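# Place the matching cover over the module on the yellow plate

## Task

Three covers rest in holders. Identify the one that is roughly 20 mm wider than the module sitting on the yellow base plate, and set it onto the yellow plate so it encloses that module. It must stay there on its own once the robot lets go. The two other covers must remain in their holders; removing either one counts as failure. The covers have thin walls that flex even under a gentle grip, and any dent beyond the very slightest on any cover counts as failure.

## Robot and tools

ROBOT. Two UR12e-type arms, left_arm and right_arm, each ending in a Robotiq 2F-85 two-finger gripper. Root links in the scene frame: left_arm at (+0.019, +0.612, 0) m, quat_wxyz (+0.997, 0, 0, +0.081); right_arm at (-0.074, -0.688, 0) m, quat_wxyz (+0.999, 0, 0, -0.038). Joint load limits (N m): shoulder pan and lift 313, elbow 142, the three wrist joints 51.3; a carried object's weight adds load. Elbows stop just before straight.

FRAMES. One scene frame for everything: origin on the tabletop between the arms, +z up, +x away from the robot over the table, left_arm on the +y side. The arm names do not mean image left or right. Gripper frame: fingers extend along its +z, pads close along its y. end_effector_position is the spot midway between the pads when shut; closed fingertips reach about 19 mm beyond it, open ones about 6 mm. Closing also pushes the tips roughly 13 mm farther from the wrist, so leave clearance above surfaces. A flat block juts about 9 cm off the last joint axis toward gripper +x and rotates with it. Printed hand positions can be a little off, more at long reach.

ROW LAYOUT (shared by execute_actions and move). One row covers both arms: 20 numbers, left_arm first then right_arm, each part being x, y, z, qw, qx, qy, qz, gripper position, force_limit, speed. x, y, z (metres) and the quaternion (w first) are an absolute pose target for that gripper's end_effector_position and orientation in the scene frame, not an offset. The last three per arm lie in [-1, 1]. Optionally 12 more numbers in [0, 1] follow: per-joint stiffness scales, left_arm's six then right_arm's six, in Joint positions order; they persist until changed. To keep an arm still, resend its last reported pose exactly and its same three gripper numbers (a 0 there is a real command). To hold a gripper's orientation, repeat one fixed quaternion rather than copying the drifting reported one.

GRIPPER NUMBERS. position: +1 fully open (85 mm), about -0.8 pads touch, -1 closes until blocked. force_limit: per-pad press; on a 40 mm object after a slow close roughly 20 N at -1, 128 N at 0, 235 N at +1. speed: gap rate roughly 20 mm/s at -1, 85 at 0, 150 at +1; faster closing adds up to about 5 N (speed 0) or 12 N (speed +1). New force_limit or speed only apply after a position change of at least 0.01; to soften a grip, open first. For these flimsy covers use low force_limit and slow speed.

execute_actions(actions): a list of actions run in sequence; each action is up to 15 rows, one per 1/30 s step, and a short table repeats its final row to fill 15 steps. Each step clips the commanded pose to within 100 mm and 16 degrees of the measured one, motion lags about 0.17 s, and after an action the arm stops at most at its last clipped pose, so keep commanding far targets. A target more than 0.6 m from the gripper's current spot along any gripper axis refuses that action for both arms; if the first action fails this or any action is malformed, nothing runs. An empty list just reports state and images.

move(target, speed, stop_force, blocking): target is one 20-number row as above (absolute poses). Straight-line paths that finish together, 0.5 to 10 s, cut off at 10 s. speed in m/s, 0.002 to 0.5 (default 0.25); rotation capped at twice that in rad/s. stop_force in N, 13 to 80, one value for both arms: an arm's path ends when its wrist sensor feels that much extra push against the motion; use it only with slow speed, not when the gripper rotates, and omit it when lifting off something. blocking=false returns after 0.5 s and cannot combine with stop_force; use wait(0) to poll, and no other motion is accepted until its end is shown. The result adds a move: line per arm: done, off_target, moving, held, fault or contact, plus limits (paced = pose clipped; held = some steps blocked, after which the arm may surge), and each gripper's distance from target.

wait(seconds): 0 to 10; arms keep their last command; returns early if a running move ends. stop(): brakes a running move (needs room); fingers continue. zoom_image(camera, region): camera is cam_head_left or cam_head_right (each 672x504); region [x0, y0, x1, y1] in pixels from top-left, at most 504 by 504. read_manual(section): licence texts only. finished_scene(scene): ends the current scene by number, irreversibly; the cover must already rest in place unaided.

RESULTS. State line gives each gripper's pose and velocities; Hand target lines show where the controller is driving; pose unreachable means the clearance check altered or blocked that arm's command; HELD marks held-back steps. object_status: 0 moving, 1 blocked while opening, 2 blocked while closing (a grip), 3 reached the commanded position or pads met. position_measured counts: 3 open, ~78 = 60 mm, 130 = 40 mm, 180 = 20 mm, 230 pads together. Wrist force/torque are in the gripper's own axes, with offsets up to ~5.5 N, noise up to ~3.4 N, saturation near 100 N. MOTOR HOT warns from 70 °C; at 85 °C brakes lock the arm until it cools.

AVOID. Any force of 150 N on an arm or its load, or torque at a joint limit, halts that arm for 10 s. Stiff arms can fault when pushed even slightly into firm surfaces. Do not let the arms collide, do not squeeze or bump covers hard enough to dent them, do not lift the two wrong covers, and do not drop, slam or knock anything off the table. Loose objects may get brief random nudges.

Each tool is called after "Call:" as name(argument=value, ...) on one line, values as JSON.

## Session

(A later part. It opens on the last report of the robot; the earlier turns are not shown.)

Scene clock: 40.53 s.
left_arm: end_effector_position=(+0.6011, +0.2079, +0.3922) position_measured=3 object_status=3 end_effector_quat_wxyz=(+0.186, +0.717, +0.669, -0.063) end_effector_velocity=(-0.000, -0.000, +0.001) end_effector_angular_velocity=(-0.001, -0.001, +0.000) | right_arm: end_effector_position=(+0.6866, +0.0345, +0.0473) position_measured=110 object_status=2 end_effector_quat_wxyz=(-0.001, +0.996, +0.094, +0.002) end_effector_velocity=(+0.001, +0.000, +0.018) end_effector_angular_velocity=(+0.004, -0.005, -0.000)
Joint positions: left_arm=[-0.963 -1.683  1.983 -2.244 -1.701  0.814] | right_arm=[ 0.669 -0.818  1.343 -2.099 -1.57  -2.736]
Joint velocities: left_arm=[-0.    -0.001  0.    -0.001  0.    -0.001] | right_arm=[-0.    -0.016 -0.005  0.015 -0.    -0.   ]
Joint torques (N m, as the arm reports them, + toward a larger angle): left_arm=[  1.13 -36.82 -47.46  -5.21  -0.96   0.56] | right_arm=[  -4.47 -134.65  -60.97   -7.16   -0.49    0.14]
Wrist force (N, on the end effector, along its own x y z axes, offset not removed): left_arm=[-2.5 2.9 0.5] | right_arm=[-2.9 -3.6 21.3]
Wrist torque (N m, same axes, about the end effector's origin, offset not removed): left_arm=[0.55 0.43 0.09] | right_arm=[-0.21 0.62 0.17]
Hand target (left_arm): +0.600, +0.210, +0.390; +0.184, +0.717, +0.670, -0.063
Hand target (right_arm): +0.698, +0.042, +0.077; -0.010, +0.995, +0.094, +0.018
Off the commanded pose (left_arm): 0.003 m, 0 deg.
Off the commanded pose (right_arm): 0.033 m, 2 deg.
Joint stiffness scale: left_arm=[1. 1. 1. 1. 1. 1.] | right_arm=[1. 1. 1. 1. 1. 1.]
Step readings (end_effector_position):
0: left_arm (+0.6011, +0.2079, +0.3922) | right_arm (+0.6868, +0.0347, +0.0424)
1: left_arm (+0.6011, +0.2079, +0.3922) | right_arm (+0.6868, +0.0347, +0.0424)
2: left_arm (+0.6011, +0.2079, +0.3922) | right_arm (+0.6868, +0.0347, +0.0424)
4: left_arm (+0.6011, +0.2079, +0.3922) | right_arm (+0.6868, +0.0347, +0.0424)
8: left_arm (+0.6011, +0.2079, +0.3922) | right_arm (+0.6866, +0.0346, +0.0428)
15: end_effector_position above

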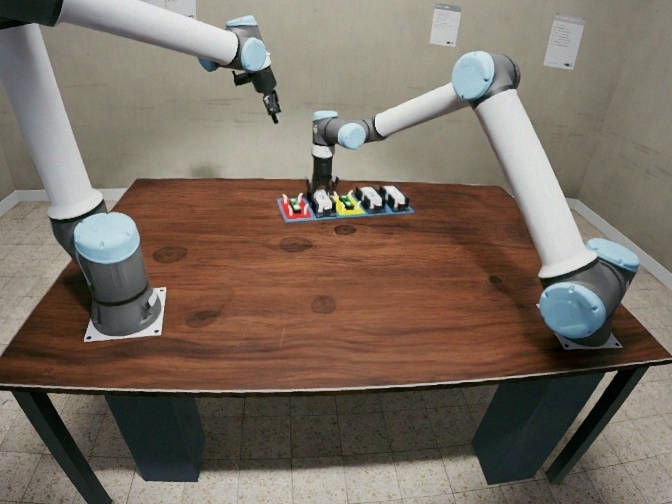

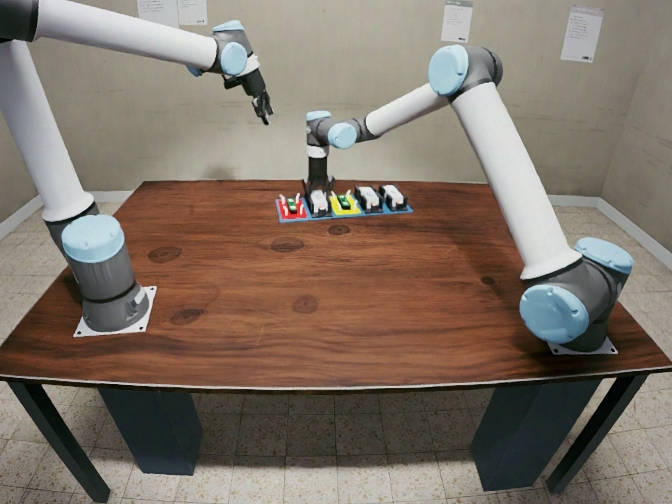

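Call:
execute_actions(actions=[])

Call:
zoom_image(camera="cam_head_left", region=[304, 182, 338, 216])

Call:
zoom_image(camera="cam_head_right", region=[300, 182, 334, 216])

Scene clock: 40.73 s.
left_arm: end_effector_position=(+0.6011, +0.2079, +0.3922) position_measured=3 object_status=3 end_effector_quat_wxyz=(+0.186, +0.717, +0.669, -0.063) end_effector_velocity=(+0.000, +0.000, -0.002) end_effector_angular_velocity=(+0.002, +0.001, +0.000) | right_arm: end_effector_position=(+0.6865, +0.0345, +0.0487) position_measured=110 object_status=2 end_effector_quat_wxyz=(-0.001, +0.996, +0.094, +0.002) end_effector_velocity=(+0.001, -0.001, +0.001) end_effector_angular_velocity=(+0.000, +0.000, -0.001)
Joint positions: left_arm=[-0.963 -1.683  1.983 -2.244 -1.701  0.814] | right_arm=[ 0.669 -0.819  1.342 -2.098 -1.57  -2.736]
Joint velocities: left_arm=[ 0.     0.002  0.001 -0.001  0.001  0.   ] | right_arm=[-0.001 -0.001 -0.     0.001  0.    -0.   ]
Joint torques (N m, as the arm reports them, + toward a larger angle): left_arm=[  0.21 -36.92 -46.71  -5.2   -1.02   0.6 ] | right_arm=[  -3.79 -131.11  -61.05   -6.19   -0.38   -0.63]
Wrist force (N, on the end effector, along its own x y z axes, offset not removed): left_arm=[-3.9 1.5 0.3] | right_arm=[-2.4 -3.7 22.2]
Wrist torque (N m, same axes, about the end effector's origin, offset not removed): left_arm=[0.12 0.69 0.09] | right_arm=[-0.25 0.48 0.08]
Hand target (left_arm): +0.600, +0.210, +0.390; +0.184, +0.717, +0.670, -0.063
Hand target (right_arm): +0.698, +0.042, +0.077; -0.010, +0.995, +0.094, +0.018
Off the commanded pose (left_arm): 0.003 m, 0 deg.
Off the commanded pose (right_arm): 0.032 m, 2 deg.
Joint stiffness scale: left_arm=[1. 1. 1. 1. 1. 1.] | right_arm=[1. 1. 1. 1. 1. 1.]

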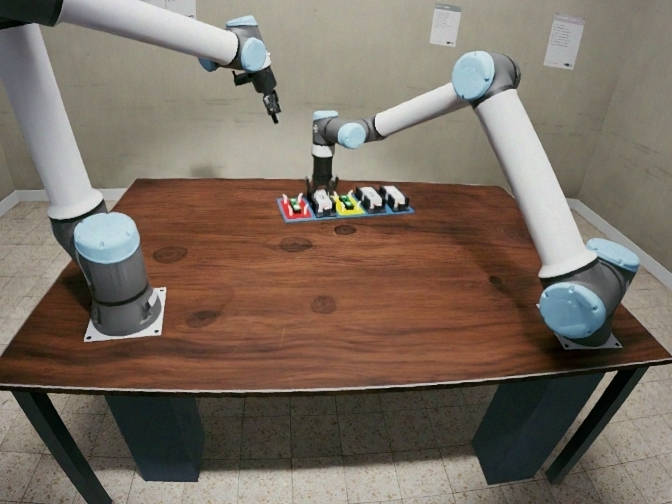

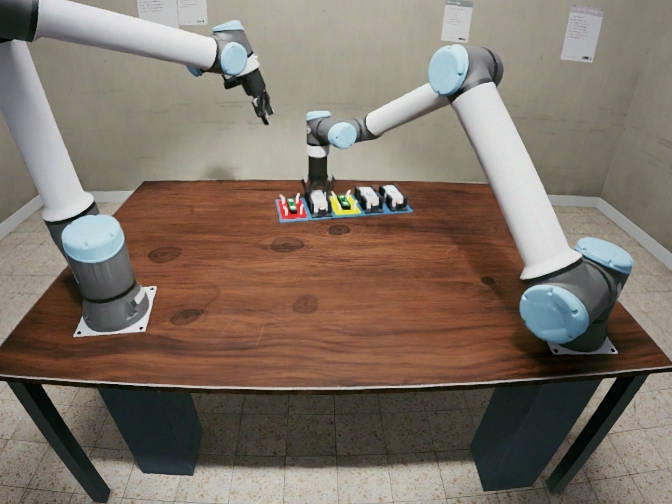

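Region (304, 182, 338, 216) of cam_head_left's 672x504 image, scaled by 14.824, with more detail than that image has.

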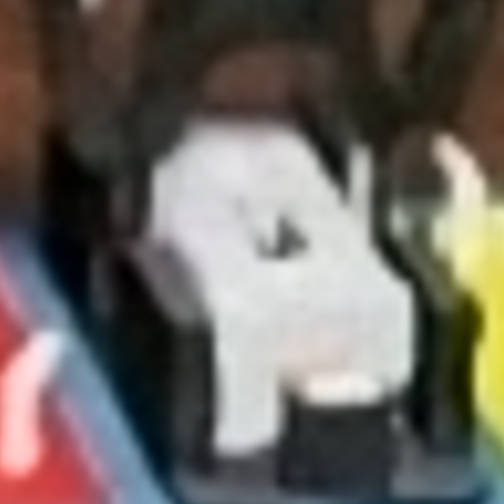

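Region (300, 182, 334, 216) of cam_head_right's 672x504 image, scaled by 14.824, with more detail than that image has.

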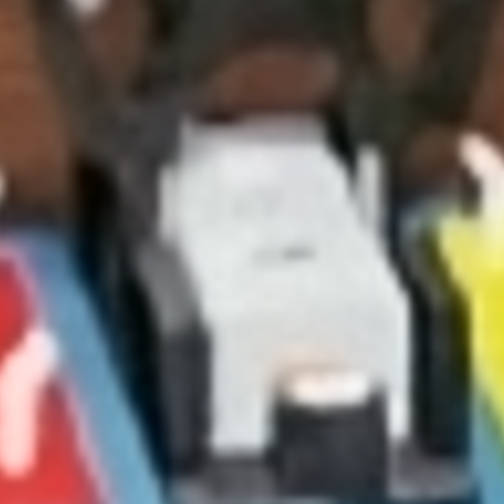

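Call:
execute_actions(actions=[[
[0.60,0.21,0.39,0.184,0.717,0.670,-0.063,1,-1,1, 0.6981,0.0423,0.0773,-0.0099,0.9954,0.0936,0.0183,-1,-0.6,-1],
[0.60,0.21,0.39,0.184,0.717,0.670,-0.063,1,-1,1, 0.6981,0.0423,0.0773,-0.0099,0.9954,0.0936,0.0183,-1,-0.6,-1],
[0.60,0.21,0.39,0.184,0.717,0.670,-0.063,1,-1,1, 0.6983,0.0424,0.0779,-0.0100,0.9954,0.0936,0.0185,-1,-0.6,-1],
[0.60,0.21,0.39,0.184,0.717,0.670,-0.063,1,-1,1, 0.6985,0.0425,0.0785,-0.0101,0.9954,0.0936,0.0187,-1,-0.6,-1],
[0.60,0.21,0.39,0.184,0.717,0.670,-0.063,1,-1,1, 0.6987,0.0427,0.0791,-0.0102,0.9954,0.0936,0.0189,-1,-0.6,-1],
[0.60,0.21,0.39,0.184,0.717,0.670,-0.063,1,-1,1, 0.6989,0.0428,0.0797,-0.0103,0.9954,0.0936,0.0191,-1,-0.6,-1]
]])

Scene clock: 43.30 s.
left_arm: end_effector_position=(+0.6011, +0.2079, +0.3922) position_measured=3 object_status=3 end_effector_quat_wxyz=(+0.186, +0.717, +0.669, -0.063) end_effector_velocity=(+0.000, -0.000, -0.000) end_effector_angular_velocity=(+0.000, +0.001, +0.002) | right_arm: end_effector_position=(+0.6865, +0.0345, +0.0491) position_measured=112 object_status=2 end_effector_quat_wxyz=(-0.001, +0.996, +0.094, +0.001) end_effector_velocity=(-0.000, +0.001, +0.002) end_effector_angular_velocity=(+0.000, -0.001, +0.001)
Joint positions: left_arm=[-0.963 -1.683  1.983 -2.244 -1.701  0.814] | right_arm=[ 0.669 -0.82   1.342 -2.096 -1.57  -2.736]
Joint velocities: left_arm=[ 0.     0.001 -0.001  0.     0.    -0.002] | right_arm=[ 0.001 -0.002 -0.     0.001 -0.     0.   ]
Joint torques (N m, as the arm reports them, + toward a larger angle): left_arm=[ -0.25 -38.9  -47.56  -5.24  -1.13   0.7 ] | right_arm=[  -2.31 -136.22  -63.35   -7.06   -0.78    0.28]
Wrist force (N, on the end effector, along its own x y z axes, offset not removed): left_arm=[-1.8 0.6 -2.3] | right_arm=[-1.1 -4.2 23.2]
Wrist torque (N m, same axes, about the end effector's origin, offset not removed): left_arm=[0.07 0.22 0.21] | right_arm=[-0.32 0.44 0.15]
Hand target (left_arm): +0.600, +0.210, +0.390; +0.184, +0.717, +0.670, -0.063
Hand target (right_arm): +0.698, +0.042, +0.080; -0.010, +0.995, +0.094, +0.019
Off the commanded pose (left_arm): 0.003 m, 0 deg.
Off the commanded pose (right_arm): 0.034 m, 2 deg.
Joint stiffness scale: left_arm=[1. 1. 1. 1. 1. 1.] | right_arm=[1. 1. 1. 1. 1. 1.]
Step readings (end_effector_position):
0: left_arm (+0.6011, +0.2079, +0.3922) | right_arm (+0.6865, +0.0345, +0.0488)
1: left_arm (+0.6011, +0.2079, +0.3922) | right_arm (+0.6865, +0.0345, +0.0488)
2: left_arm (+0.6011, +0.2079, +0.3922) | right_arm (+0.6866, +0.0345, +0.0488)
4: left_arm (+0.6011, +0.2079, +0.3922) | right_arm (+0.6866, +0.0345, +0.0489)
8: left_arm (+0.6011, +0.2079, +0.3922) | right_arm (+0.6865, +0.0345, +0.0489)
15: end_effector_position above

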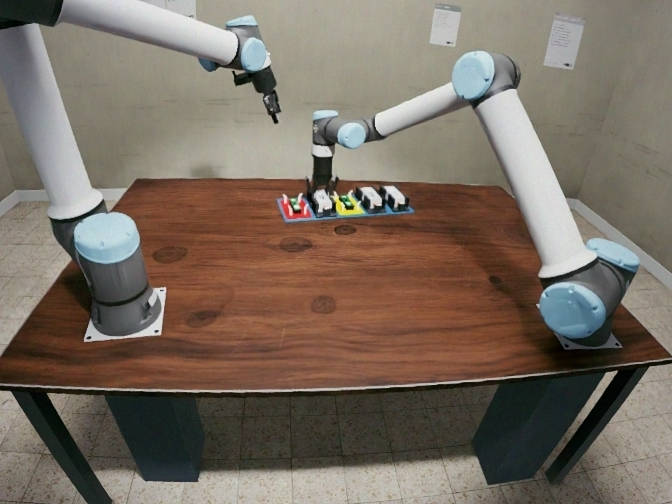

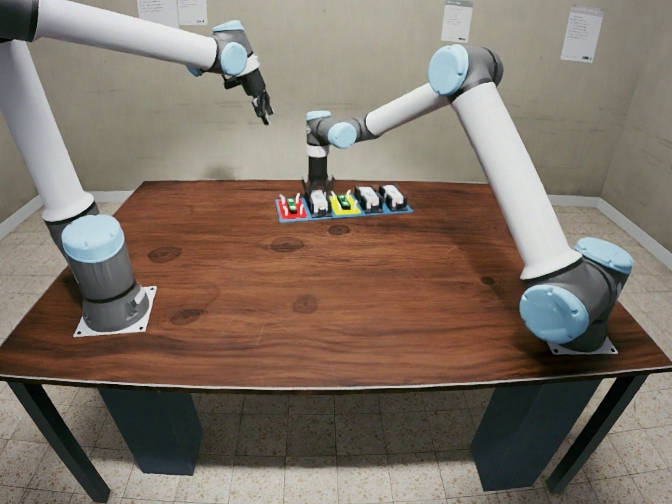

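Call:
execute_actions(actions=[])

Scene clock: 43.60 s.
left_arm: end_effector_position=(+0.6011, +0.2079, +0.3922) position_measured=3 object_status=3 end_effector_quat_wxyz=(+0.186, +0.717, +0.669, -0.063) end_effector_velocity=(+0.001, -0.000, +0.002) end_effector_angular_velocity=(-0.003, -0.003, -0.001) | right_arm: end_effector_position=(+0.6865, +0.0345, +0.0491) position_measured=112 object_status=2 end_effector_quat_wxyz=(-0.001, +0.996, +0.094, +0.001) end_effector_velocity=(-0.000, -0.000, -0.001) end_effector_angular_velocity=(-0.001, +0.001, +0.000)
Joint positions: left_arm=[-0.963 -1.683  1.983 -2.244 -1.701  0.814] | right_arm=[ 0.669 -0.82   1.342 -2.096 -1.57  -2.736]
Joint velocities: left_arm=[ 0.    -0.001 -0.002 -0.001  0.     0.001] | right_arm=[ 0.     0.     0.001  0.    -0.001  0.   ]
Joint torques (N m, as the arm reports them, + toward a larger angle): left_arm=[  2.05 -37.41 -46.47  -5.33  -0.88   0.97] | right_arm=[  -2.38 -134.07  -63.33   -7.55   -0.41   -0.04]
Wrist force (N, on the end effector, along its own x y z axes, offset not removed): left_arm=[-3.4 1.4 -0.7] | right_arm=[-1.0 -5.9 23.2]
Wrist torque (N m, same axes, about the end effector's origin, offset not removed): left_arm=[0.29 0.57 0.05] | right_arm=[-0.56 0.48 0.06]
Hand target (left_arm): +0.600, +0.210, +0.390; +0.184, +0.717, +0.670, -0.063
Hand target (right_arm): +0.698, +0.042, +0.080; -0.010, +0.995, +0.094, +0.019
Off the commanded pose (left_arm): 0.003 m, 0 deg.
Off the commanded pose (right_arm): 0.034 m, 2 deg.
Joint stiffness scale: left_arm=[1. 1. 1. 1. 1. 1.] | right_arm=[1. 1. 1. 1. 1. 1.]

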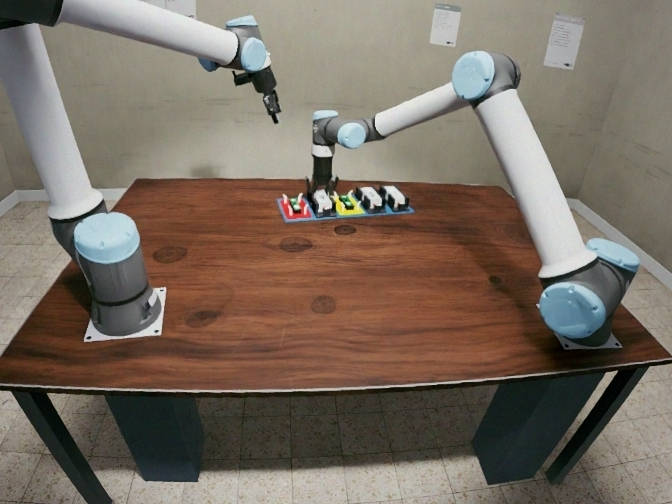

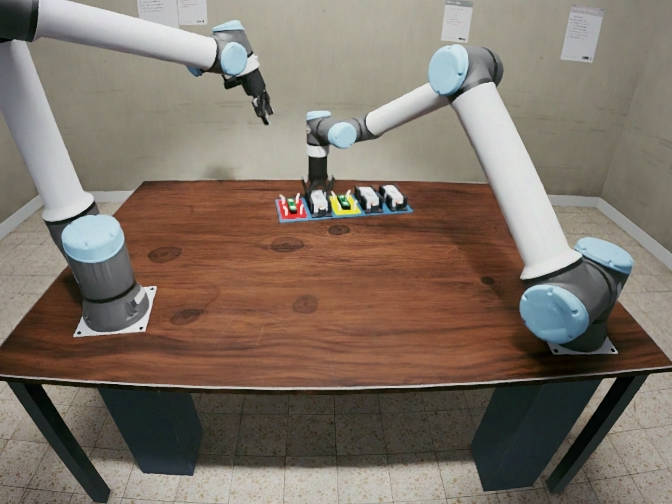

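Call:
execute_actions(actions=[[
[0.60,0.21,0.39,0.184,0.717,0.670,-0.063,1,-1,1, 0.6991,0.0430,0.0797,-0.0103,0.9954,0.0936,0.0191,-0.98,-0.56,-1],
[0.60,0.21,0.39,0.184,0.717,0.670,-0.063,1,-1,1, 0.6993,0.0432,0.0797,-0.0103,0.9954,0.0936,0.0191,-0.98,-0.56,-1],
[0.60,0.21,0.39,0.184,0.717,0.670,-0.063,1,-1,1, 0.6995,0.0434,0.0803,-0.0104,0.9954,0.0936,0.0193,-0.98,-0.56,-1],
[0.60,0.21,0.39,0.184,0.717,0.670,-0.063,1,-1,1, 0.6997,0.0436,0.0809,-0.0105,0.9954,0.0936,0.0195,-0.98,-0.56,-1],
[0.60,0.21,0.39,0.184,0.717,0.670,-0.063,1,-1,1, 0.6998,0.0437,0.0815,-0.0106,0.9954,0.0936,0.0197,-0.98,-0.56,-1],
[0.60,0.21,0.39,0.184,0.717,0.670,-0.063,1,-1,1, 0.7000,0.0438,0.0821,-0.0107,0.9954,0.0936,0.0199,-0.98,-0.56,-1]
]])

Scene clock: 44.87 s.
left_arm: end_effector_position=(+0.6011, +0.2079, +0.3922) position_measured=3 object_status=3 end_effector_quat_wxyz=(+0.186, +0.717, +0.669, -0.063) end_effector_velocity=(-0.000, -0.000, +0.001) end_effector_angular_velocity=(-0.001, -0.000, +0.001) | right_arm: end_effector_position=(+0.6867, +0.0346, +0.0500) position_measured=113 object_status=2 end_effector_quat_wxyz=(-0.001, +0.996, +0.094, +0.001) end_effector_velocity=(+0.000, +0.000, +0.001) end_effector_angular_velocity=(+0.001, +0.000, -0.000)
Joint positions: left_arm=[-0.963 -1.683  1.983 -2.244 -1.701  0.814] | right_arm=[ 0.669 -0.82   1.339 -2.093 -1.57  -2.736]
Joint velocities: left_arm=[-0.    -0.001 -0.    -0.     0.    -0.001] | right_arm=[-0.    -0.001 -0.001  0.001  0.001  0.   ]
Joint torques (N m, as the arm reports them, + toward a larger angle): left_arm=[  0.21 -36.94 -47.28  -5.23  -0.81   0.88] | right_arm=[  -1.24 -134.13  -63.84   -8.4    -0.43    0.7 ]
Wrist force (N, on the end effector, along its own x y z axes, offset not removed): left_arm=[-2.3 0.1 -0.1] | right_arm=[-1.9 -2.2 24.2]
Wrist torque (N m, same axes, about the end effector's origin, offset not removed): left_arm=[0.01 0.40 0.12] | right_arm=[-0.31 0.25 0.19]
Hand target (left_arm): +0.600, +0.210, +0.390; +0.184, +0.717, +0.670, -0.063
Hand target (right_arm): +0.699, +0.043, +0.082; -0.011, +0.995, +0.094, +0.020
Off the commanded pose (left_arm): 0.003 m, 0 deg.
Off the commanded pose (right_arm): 0.036 m, 2 deg.
Joint stiffness scale: left_arm=[1. 1. 1. 1. 1. 1.] | right_arm=[1. 1. 1. 1. 1. 1.]
Step readings (end_effector_position):
0: left_arm (+0.6011, +0.2079, +0.3922) | right_arm (+0.6865, +0.0345, +0.0491)
1: left_arm (+0.6011, +0.2079, +0.3922) | right_arm (+0.6865, +0.0345, +0.0491)
2: left_arm (+0.6011, +0.2079, +0.3922) | right_arm (+0.6866, +0.0345, +0.0491)
4: left_arm (+0.6011, +0.2079, +0.3922) | right_arm (+0.6866, +0.0346, +0.0493)
8: left_arm (+0.6011, +0.2079, +0.3922) | right_arm (+0.6867, +0.0346, +0.0497)
15: end_effector_position above

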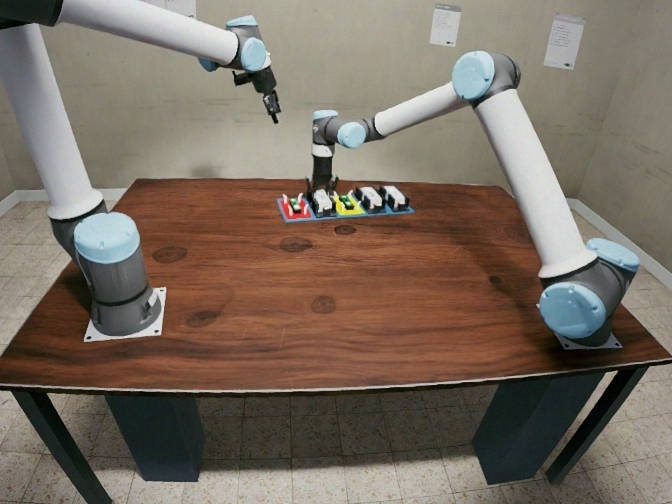

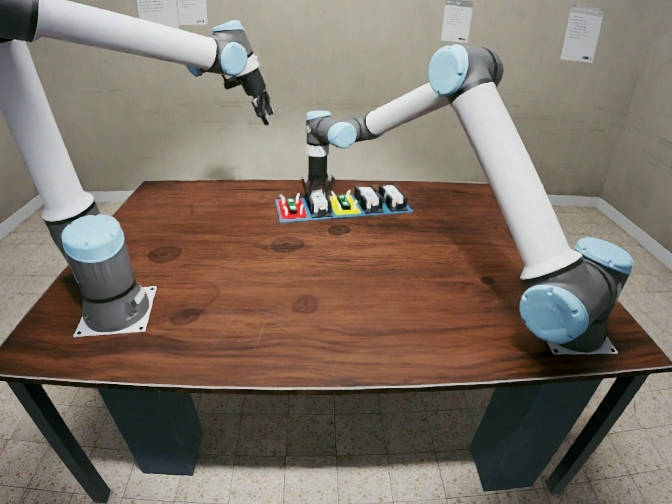

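Call:
execute_actions(actions=[])

Scene clock: 45.77 s.
left_arm: end_effector_position=(+0.6011, +0.2079, +0.3922) position_measured=3 object_status=3 end_effector_quat_wxyz=(+0.186, +0.717, +0.669, -0.063) end_effector_velocity=(-0.000, +0.001, -0.001) end_effector_angular_velocity=(+0.001, +0.001, +0.001) | right_arm: end_effector_position=(+0.6868, +0.0347, +0.0501) position_measured=113 object_status=2 end_effector_quat_wxyz=(-0.001, +0.996, +0.094, +0.001) end_effector_velocity=(-0.001, +0.001, +0.002) end_effector_angular_velocity=(+0.001, -0.001, +0.001)
Joint positions: left_arm=[-0.963 -1.683  1.983 -2.244 -1.701  0.814] | right_arm=[ 0.669 -0.82   1.339 -2.092 -1.57  -2.736]
Joint velocities: left_arm=[ 0.001 -0.     0.001  0.001 -0.001 -0.   ] | right_arm=[ 0.001 -0.002  0.     0.     0.001 -0.   ]
Joint torques (N m, as the arm reports them, + toward a larger angle): left_arm=[  1.49 -37.14 -47.22  -5.08  -0.88   0.86] | right_arm=[  -3.46 -134.58  -63.26   -8.34   -0.43   -0.09]
Wrist force (N, on the end effector, along its own x y z axes, offset not removed): left_arm=[-2.2 -0.2 -1.0] | right_arm=[-3.3 -1.7 24.7]
Wrist torque (N m, same axes, about the end effector's origin, offset not removed): left_arm=[-0.07 0.35 0.11] | right_arm=[-0.25 0.39 0.12]
Hand target (left_arm): +0.600, +0.210, +0.390; +0.184, +0.717, +0.670, -0.063
Hand target (right_arm): +0.699, +0.043, +0.082; -0.011, +0.995, +0.094, +0.020
Off the commanded pose (left_arm): 0.003 m, 0 deg.
Off the commanded pose (right_arm): 0.036 m, 2 deg.
Joint stiffness scale: left_arm=[1. 1. 1. 1. 1. 1.] | right_arm=[1. 1. 1. 1. 1. 1.]

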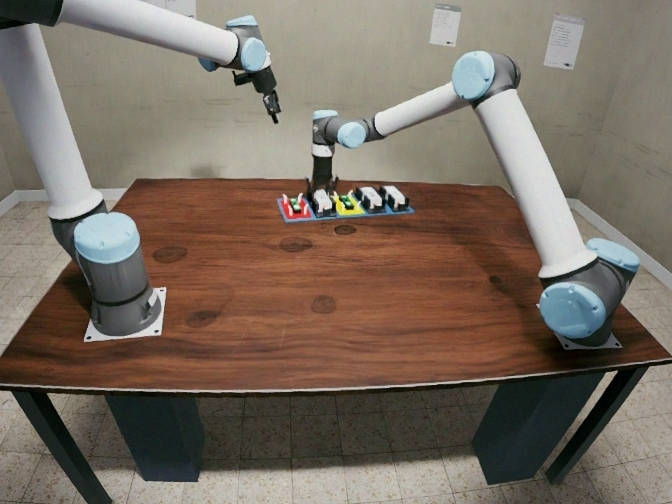

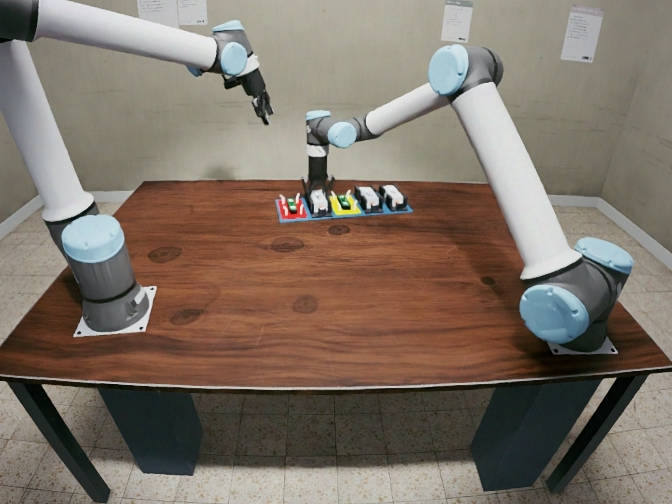

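Call:
zoom_image(camera="cam_head_left", region=[304, 182, 338, 216])

Call:
zoom_image(camera="cam_head_right", region=[300, 182, 334, 216])

Region (304, 182, 338, 216) of cam_head_left's 672x504 image, scaled by 14.824, with more detail than that image has.

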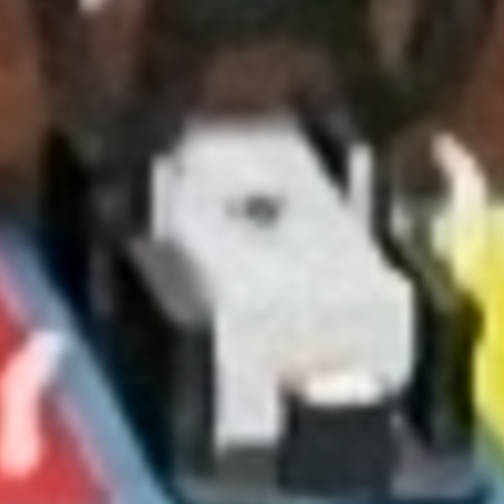

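Region (300, 182, 334, 216) of cam_head_right's 672x504 image, scaled by 14.824, with more detail than that image has.

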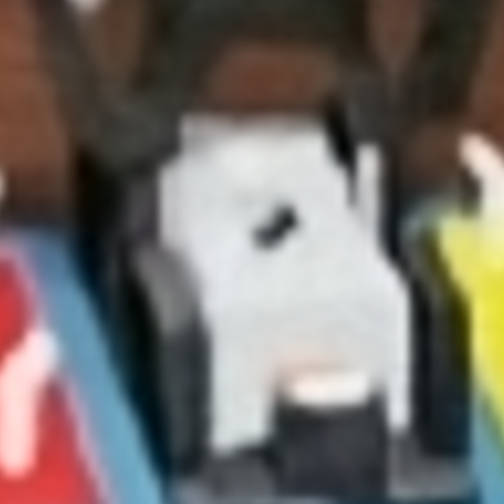

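Call:
execute_actions(actions=[[[0.60,0.21,0.39,0.184,0.717,0.670,-0.063,1,-1,1,0.7000,0.0438,0.0824,-0.0107,0.9954,0.0936,0.0199,-0.98,-0.56,-1],[0.60,0.21,0.39,0.184,0.717,0.670,-0.063,1,-1,1,0.7000,0.0438,0.0827,-0.0107,0.9954,0.0936,0.0199,-0.98,-0.56,-1],[0.60,0.21,0.39,0.184,0.717,0.670,-0.063,1,-1,1,0.7000,0.0438,0.0830,-0.0107,0.9954,0.0936,0.0199,-0.98,-0.56,-1],[0.60,0.21,0.39,0.184,0.717,0.670,-0.063,1,-1,1,0.7000,0.0438,0.0833,-0.0107,0.9954,0.0936,0.0199,-0.98,-0.56,-1],[0.60,0.21,0.39,0.184,0.717,0.670,-0.063,1,-1,1,0.7000,0.0438,0.0836,-0.0107,0.9954,0.0936,0.0199,-0.98,-0.56,-1],[0.60,0.21,0.39,0.184,0.717,0.670,-0.063,1,-1,1,0.7000,0.0438,0.0839,-0.0107,0.9954,0.0936,0.0199,-0.98,-0.56,-1],[0.60,0.21,0.39,0.184,0.717,0.670,-0.063,1,-1,1,0.7000,0.0438,0.0841,-0.0107,0.9954,0.0936,0.0199,-0.98,-0.56,-1]]])

Call:
wait(seconds=0.5)

Call:
zoom_image(camera="cam_head_left", region=[304, 182, 338, 216])

Scene clock: 47.40 s.
left_arm: end_effector_position=(+0.6011, +0.2079, +0.3922) position_measured=3 object_status=3 end_effector_quat_wxyz=(+0.186, +0.717, +0.669, -0.063) end_effector_velocity=(-0.000, +0.001, -0.001) end_effector_angular_velocity=(+0.001, +0.002, +0.002) | right_arm: end_effector_position=(+0.6868, +0.0347, +0.0520) position_measured=113 object_status=2 end_effector_quat_wxyz=(-0.001, +0.996, +0.094, +0.001) end_effector_velocity=(+0.001, -0.001, +0.005) end_effector_angular_velocity=(+0.002, -0.002, -0.001)
Joint positions: left_arm=[-0.963 -1.683  1.983 -2.244 -1.701  0.814] | right_arm=[ 0.669 -0.821  1.338 -2.09  -1.57  -2.736]
Joint velocities: left_arm=[ 0.001  0.     0.002  0.    -0.    -0.001] | right_arm=[-0.001 -0.005 -0.001  0.003  0.     0.   ]
Joint torques (N m, as the arm reports them, + toward a larger angle): left_arm=[  1.12 -37.67 -47.03  -5.62  -0.81   0.65] | right_arm=[  -1.94 -135.05  -63.82   -8.09   -0.56    0.49]
Wrist force (N, on the end effector, along its own x y z axes, offset not removed): left_arm=[-2.6 0.2 0.9] | right_arm=[-5.9 -1.4 21.9]
Wrist torque (N m, same axes, about the end effector's origin, offset not removed): left_arm=[-0.02 0.43 0.18] | right_arm=[-0.16 0.83 0.13]
Hand target (left_arm): +0.600, +0.210, +0.390; +0.184, +0.717, +0.670, -0.063
Hand target (right_arm): +0.699, +0.043, +0.084; -0.011, +0.995, +0.094, +0.020
Off the commanded pose (left_arm): 0.003 m, 0 deg.
Off the commanded pose (right_arm): 0.036 m, 2 deg.
Joint stiffness scale: left_arm=[1. 1. 1. 1. 1. 1.] | right_arm=[1. 1. 1. 1. 1. 1.]
Step readings (end_effector_position):
0: left_arm (+0.6011, +0.2079, +0.3922) | right_arm (+0.6868, +0.0347, +0.0501)
1: left_arm (+0.6011, +0.2079, +0.3922) | right_arm (+0.6868, +0.0347, +0.0501)
2: left_arm (+0.6011, +0.2079, +0.3922) | right_arm (+0.6867, +0.0346, +0.0501)
4: left_arm (+0.6011, +0.2079, +0.3922) | right_arm (+0.6867, +0.0346, +0.0501)
8: left_arm (+0.6011, +0.2079, +0.3922) | right_arm (+0.6867, +0.0346, +0.0503)
15: end_effector_position above

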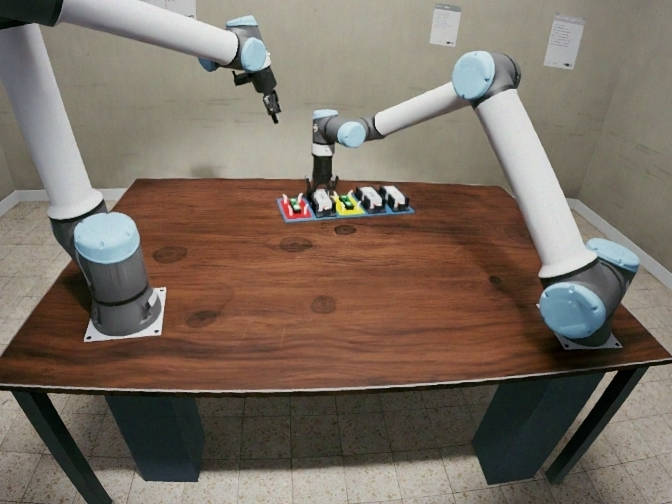

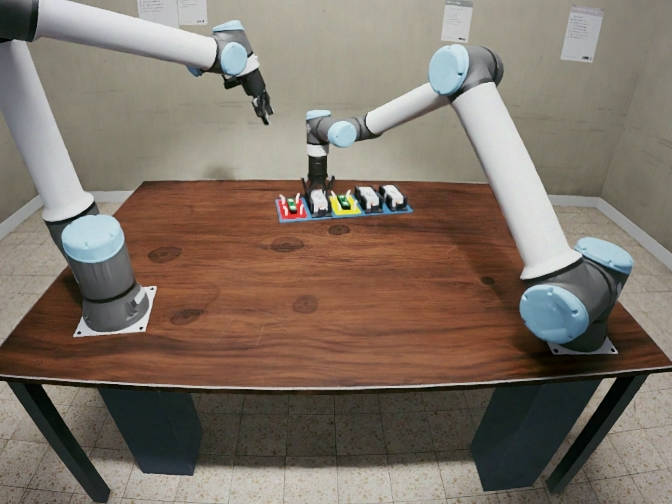

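Scene clock: 47.90 s.
left_arm: end_effector_position=(+0.6011, +0.2079, +0.3922) position_measured=3 object_status=3 end_effector_quat_wxyz=(+0.186, +0.717, +0.669, -0.063) end_effector_velocity=(+0.000, -0.000, -0.000) end_effector_angular_velocity=(+0.001, -0.001, -0.000) | right_arm: end_effector_position=(+0.6868, +0.0347, +0.0522) position_measured=113 object_status=2 end_effector_quat_wxyz=(-0.001, +0.996, +0.094, +0.001) end_effector_velocity=(+0.000, +0.000, +0.000) end_effector_angular_velocity=(+0.000, -0.000, -0.000)
Joint positions: left_arm=[-0.963 -1.683  1.983 -2.244 -1.701  0.814] | right_arm=[ 0.669 -0.821  1.338 -2.089 -1.57  -2.736]
Joint velocities: left_arm=[-0.     0.     0.    -0.001  0.001  0.   ] | right_arm=[ 0. -0.  0. -0. -0.  0.]
Joint torques (N m, as the arm reports them, + toward a larger angle): left_arm=[ -1.39 -37.84 -47.28  -4.98  -0.81   0.9 ] | right_arm=[  -1.1  -133.73  -62.73   -8.29   -0.73    0.21]
Wrist force (N, on the end effector, along its own x y z axes, offset not removed): left_arm=[-2.3 0.8 -0.3] | right_arm=[-3.8 -2.4 24.3]
Wrist torque (N m, same axes, about the end effector's origin, offset not removed): left_arm=[0.09 0.37 0.14] | right_arm=[-0.30 0.38 0.15]
Hand target (left_arm): +0.600, +0.210, +0.390; +0.184, +0.717, +0.670, -0.063
Hand target (right_arm): +0.699, +0.043, +0.084; -0.011, +0.995, +0.094, +0.020
Off the commanded pose (left_arm): 0.003 m, 0 deg.
Off the commanded pose (right_arm): 0.036 m, 2 deg.
Joint stiffness scale: left_arm=[1. 1. 1. 1. 1. 1.] | right_arm=[1. 1. 1. 1. 1. 1.]
wait: 0.50 s; at rest by 0.17 s

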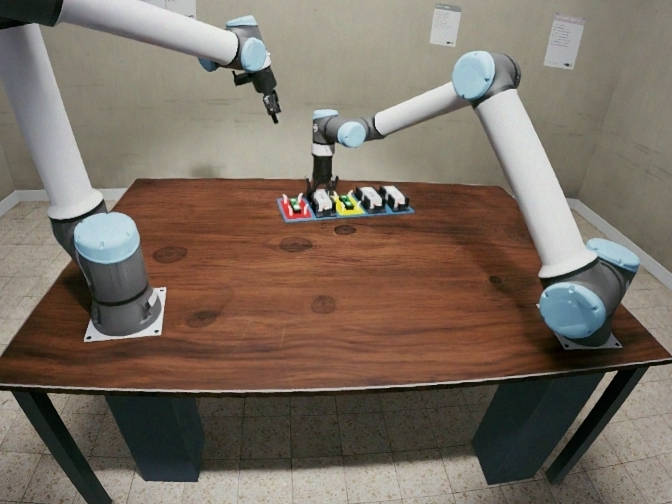

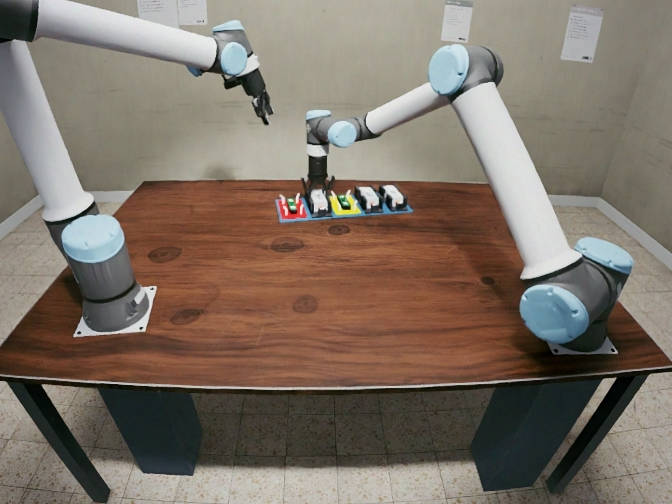

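Region (304, 182, 338, 216) of cam_head_left's 672x504 image, scaled by 14.824, with more detail than that image has.

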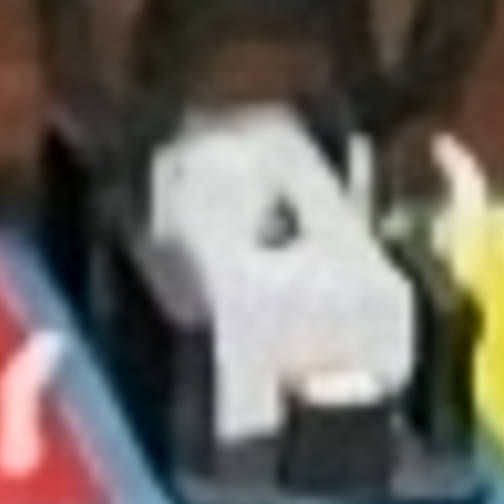

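Call:
execute_actions(actions=[[[0.60,0.21,0.39,0.184,0.717,0.670,-0.063,1,-1,1,0.7000,0.0438,0.0843,-0.0107,0.9954,0.0936,0.0199,-0.98,-0.56,-1],[0.60,0.21,0.39,0.184,0.717,0.670,-0.063,1,-1,1,0.7000,0.0438,0.0845,-0.0107,0.9954,0.0936,0.0199,-0.98,-0.56,-1],[0.60,0.21,0.39,0.184,0.717,0.670,-0.063,1,-1,1,0.7000,0.0438,0.0847,-0.0107,0.9954,0.0936,0.0199,-0.98,-0.56,-1],[0.60,0.21,0.39,0.184,0.717,0.670,-0.063,1,-1,1,0.7000,0.0438,0.0849,-0.0107,0.9954,0.0936,0.0199,-0.98,-0.56,-1],[0.60,0.21,0.39,0.184,0.717,0.670,-0.063,1,-1,1,0.7000,0.0438,0.0851,-0.0107,0.9954,0.0936,0.0199,-0.98,-0.56,-1],[0.60,0.21,0.39,0.184,0.717,0.670,-0.063,1,-1,1,0.7000,0.0438,0.0853,-0.0107,0.9954,0.0936,0.0199,-0.98,-0.56,-1],[0.60,0.21,0.39,0.184,0.717,0.670,-0.063,1,-1,1,0.7000,0.0438,0.0855,-0.0107,0.9954,0.0936,0.0199,-0.98,-0.56,-1],[0.60,0.21,0.39,0.184,0.717,0.670,-0.063,1,-1,1,0.7000,0.0438,0.0857,-0.0107,0.9954,0.0936,0.0199,-0.98,-0.56,-1],[0.60,0.21,0.39,0.184,0.717,0.670,-0.063,1,-1,1,0.7000,0.0438,0.0859,-0.0107,0.9954,0.0936,0.0199,-0.98,-0.56,-1],[0.60,0.21,0.39,0.184,0.717,0.670,-0.063,1,-1,1,0.7000,0.0438,0.0861,-0.0107,0.9954,0.0936,0.0199,-0.98,-0.56,-1],[0.60,0.21,0.39,0.184,0.717,0.670,-0.063,1,-1,1,0.7000,0.0438,0.0863,-0.0107,0.9954,0.0936,0.0199,-0.98,-0.56,-1],[0.60,0.21,0.39,0.184,0.717,0.670,-0.063,1,-1,1,0.7000,0.0438,0.0865,-0.0107,0.9954,0.0936,0.0199,-0.98,-0.56,-1],[0.60,0.21,0.39,0.184,0.717,0.670,-0.063,1,-1,1,0.7000,0.0438,0.0867,-0.0107,0.9954,0.0936,0.0199,-0.98,-0.56,-1],[0.60,0.21,0.39,0.184,0.717,0.670,-0.063,1,-1,1,0.7000,0.0438,0.0869,-0.0107,0.9954,0.0936,0.0199,-0.98,-0.56,-1],[0.60,0.21,0.39,0.184,0.717,0.670,-0.063,1,-1,1,0.7000,0.0438,0.0871,-0.0107,0.9954,0.0936,0.0199,-0.98,-0.56,-1]],[[0.60,0.21,0.39,0.184,0.717,0.670,-0.063,1,-1,1,0.7000,0.0438,0.0873,-0.0107,0.9954,0.0936,0.0199,-0.98,-0.56,-1],[0.60,0.21,0.39,0.184,0.717,0.670,-0.063,1,-1,1,0.7000,0.0438,0.0875,-0.0107,0.9954,0.0936,0.0199,-0.98,-0.56,-1],[0.60,0.21,0.39,0.184,0.717,0.670,-0.063,1,-1,1,0.7000,0.0438,0.0877,-0.0107,0.9954,0.0936,0.0199,-0.98,-0.56,-1],[0.60,0.21,0.39,0.184,0.717,0.670,-0.063,1,-1,1,0.7000,0.0438,0.0879,-0.0107,0.9954,0.0936,0.0199,-0.98,-0.56,-1],[0.60,0.21,0.39,0.184,0.717,0.670,-0.063,1,-1,1,0.7000,0.0438,0.0881,-0.0107,0.9954,0.0936,0.0199,-0.98,-0.56,-1],[0.60,0.21,0.39,0.184,0.717,0.670,-0.063,1,-1,1,0.7000,0.0438,0.0883,-0.0107,0.9954,0.0936,0.0199,-0.98,-0.56,-1],[0.60,0.21,0.39,0.184,0.717,0.670,-0.063,1,-1,1,0.7000,0.0438,0.0885,-0.0107,0.9954,0.0936,0.0199,-0.98,-0.56,-1],[0.60,0.21,0.39,0.184,0.717,0.670,-0.063,1,-1,1,0.7000,0.0438,0.0887,-0.0107,0.9954,0.0936,0.0199,-0.98,-0.56,-1],[0.60,0.21,0.39,0.184,0.717,0.670,-0.063,1,-1,1,0.7000,0.0438,0.0889,-0.0107,0.9954,0.0936,0.0199,-0.98,-0.56,-1],[0.60,0.21,0.39,0.184,0.717,0.670,-0.063,1,-1,1,0.7000,0.0438,0.0891,-0.0107,0.9954,0.0936,0.0199,-0.98,-0.56,-1]]])

Call:
zoom_image(camera="cam_head_left", region=[304, 182, 338, 216])

Call:
zoom_image(camera="cam_head_right", region=[300, 182, 334, 216])

Scene clock: 51.27 s.
left_arm: end_effector_position=(+0.6011, +0.2079, +0.3922) position_measured=3 object_status=3 end_effector_quat_wxyz=(+0.186, +0.717, +0.669, -0.063) end_effector_velocity=(-0.000, -0.001, +0.001) end_effector_angular_velocity=(-0.001, -0.000, -0.001) | right_arm: end_effector_position=(+0.6868, +0.0347, +0.0563) position_measured=113 object_status=2 end_effector_quat_wxyz=(-0.000, +0.996, +0.094, +0.000) end_effector_velocity=(+0.000, -0.001, +0.003) end_effector_angular_velocity=(-0.001, +0.000, -0.000)
Joint positions: left_arm=[-0.963 -1.683  1.983 -2.244 -1.701  0.814] | right_arm=[ 0.669 -0.824  1.336 -2.083 -1.57  -2.736]
Joint velocities: left_arm=[-0.001 -0.001 -0.    -0.001 -0.001 -0.   ] | right_arm=[-0.001 -0.002 -0.002  0.005 -0.001 -0.   ]
Joint torques (N m, as the arm reports them, + toward a larger angle): left_arm=[ -0.05 -36.96 -46.85  -5.08  -0.89   0.89] | right_arm=[  -2.12 -134.29  -63.9    -8.35   -0.53    0.45]
Wrist force (N, on the end effector, along its own x y z axes, offset not removed): left_arm=[-5.8 0.8 -1.0] | right_arm=[-3.6 -1.1 21.7]
Wrist torque (N m, same axes, about the end effector's origin, offset not removed): left_arm=[0.13 0.97 0.03] | right_arm=[0.00 0.32 0.16]
Hand target (left_arm): +0.600, +0.210, +0.390; +0.184, +0.717, +0.670, -0.063
Hand target (right_arm): +0.699, +0.043, +0.089; -0.011, +0.995, +0.094, +0.020
Off the commanded pose (left_arm): 0.003 m, 0 deg.
Off the commanded pose (right_arm): 0.037 m, 3 deg.
Joint stiffness scale: left_arm=[1. 1. 1. 1. 1. 1.] | right_arm=[1. 1. 1. 1. 1. 1.]
Step readings (end_effector_position; steps 1 to 15: 1st action; 16 to 30: 2nd action):
0: left_arm (+0.6011, +0.2079, +0.3922) | right_arm (+0.6868, +0.0347, +0.0522)
1: left_arm (+0.6011, +0.2079, +0.3922) | right_arm (+0.6868, +0.0347, +0.0522)
2: left_arm (+0.6011, +0.2079, +0.3922) | right_arm (+0.6868, +0.0347, +0.0522)
4: left_arm (+0.6011, +0.2079, +0.3922) | right_arm (+0.6868, +0.0347, +0.0522)
8: left_arm (+0.6011, +0.2079, +0.3922) | right_arm (+0.6867, +0.0346, +0.0522)
15: left_arm (+0.6011, +0.2079, +0.3922) | right_arm (+0.6868, +0.0347, +0.0535)
16: left_arm (+0.6011, +0.2079, +0.3922) | right_arm (+0.6868, +0.0347, +0.0538)
17: left_arm (+0.6011, +0.2079, +0.3922) | right_arm (+0.6868, +0.0347, +0.0541)
19: left_arm (+0.6011, +0.2079, +0.3922) | right_arm (+0.6868, +0.0347, +0.0546)
23: left_arm (+0.6011, +0.2079, +0.3922) | right_arm (+0.6868, +0.0347, +0.0554)
30: end_effector_position above

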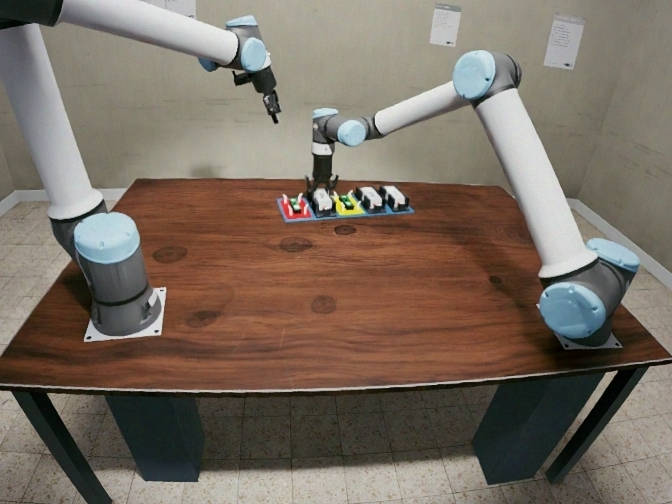

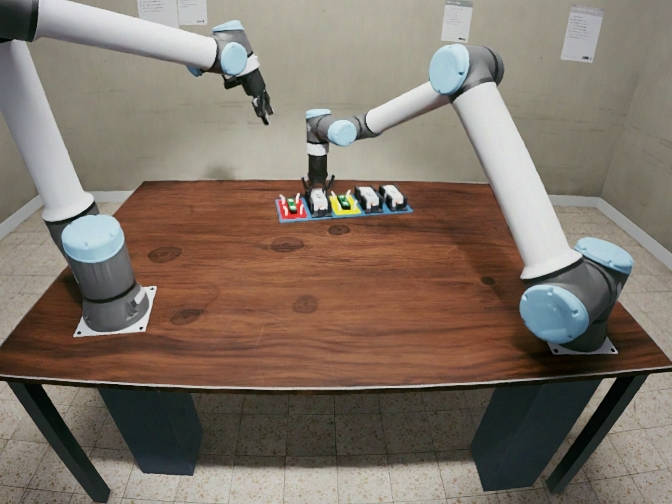

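Region (304, 182, 338, 216) of cam_head_left's 672x504 image, scaled by 14.824, with more detail than that image has.

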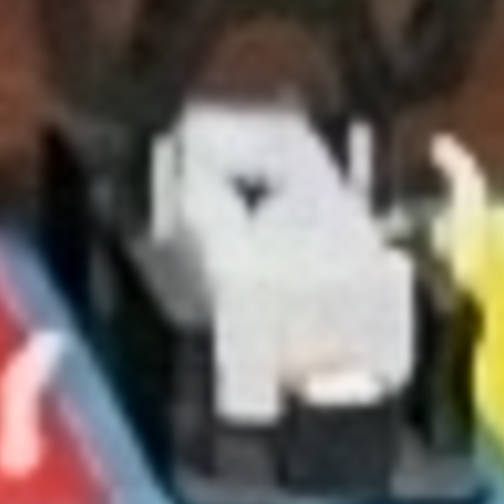

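Region (300, 182, 334, 216) of cam_head_right's 672x504 image, scaled by 14.824, with more detail than that image has.

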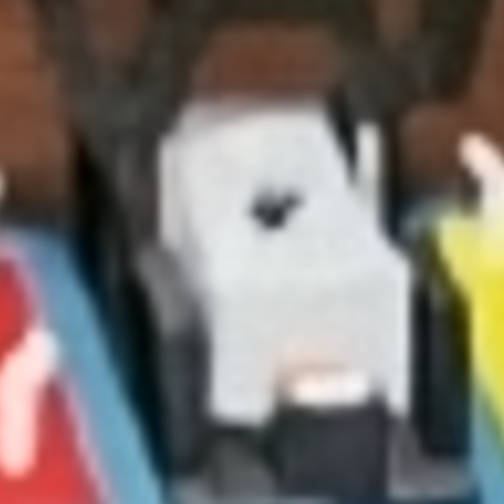

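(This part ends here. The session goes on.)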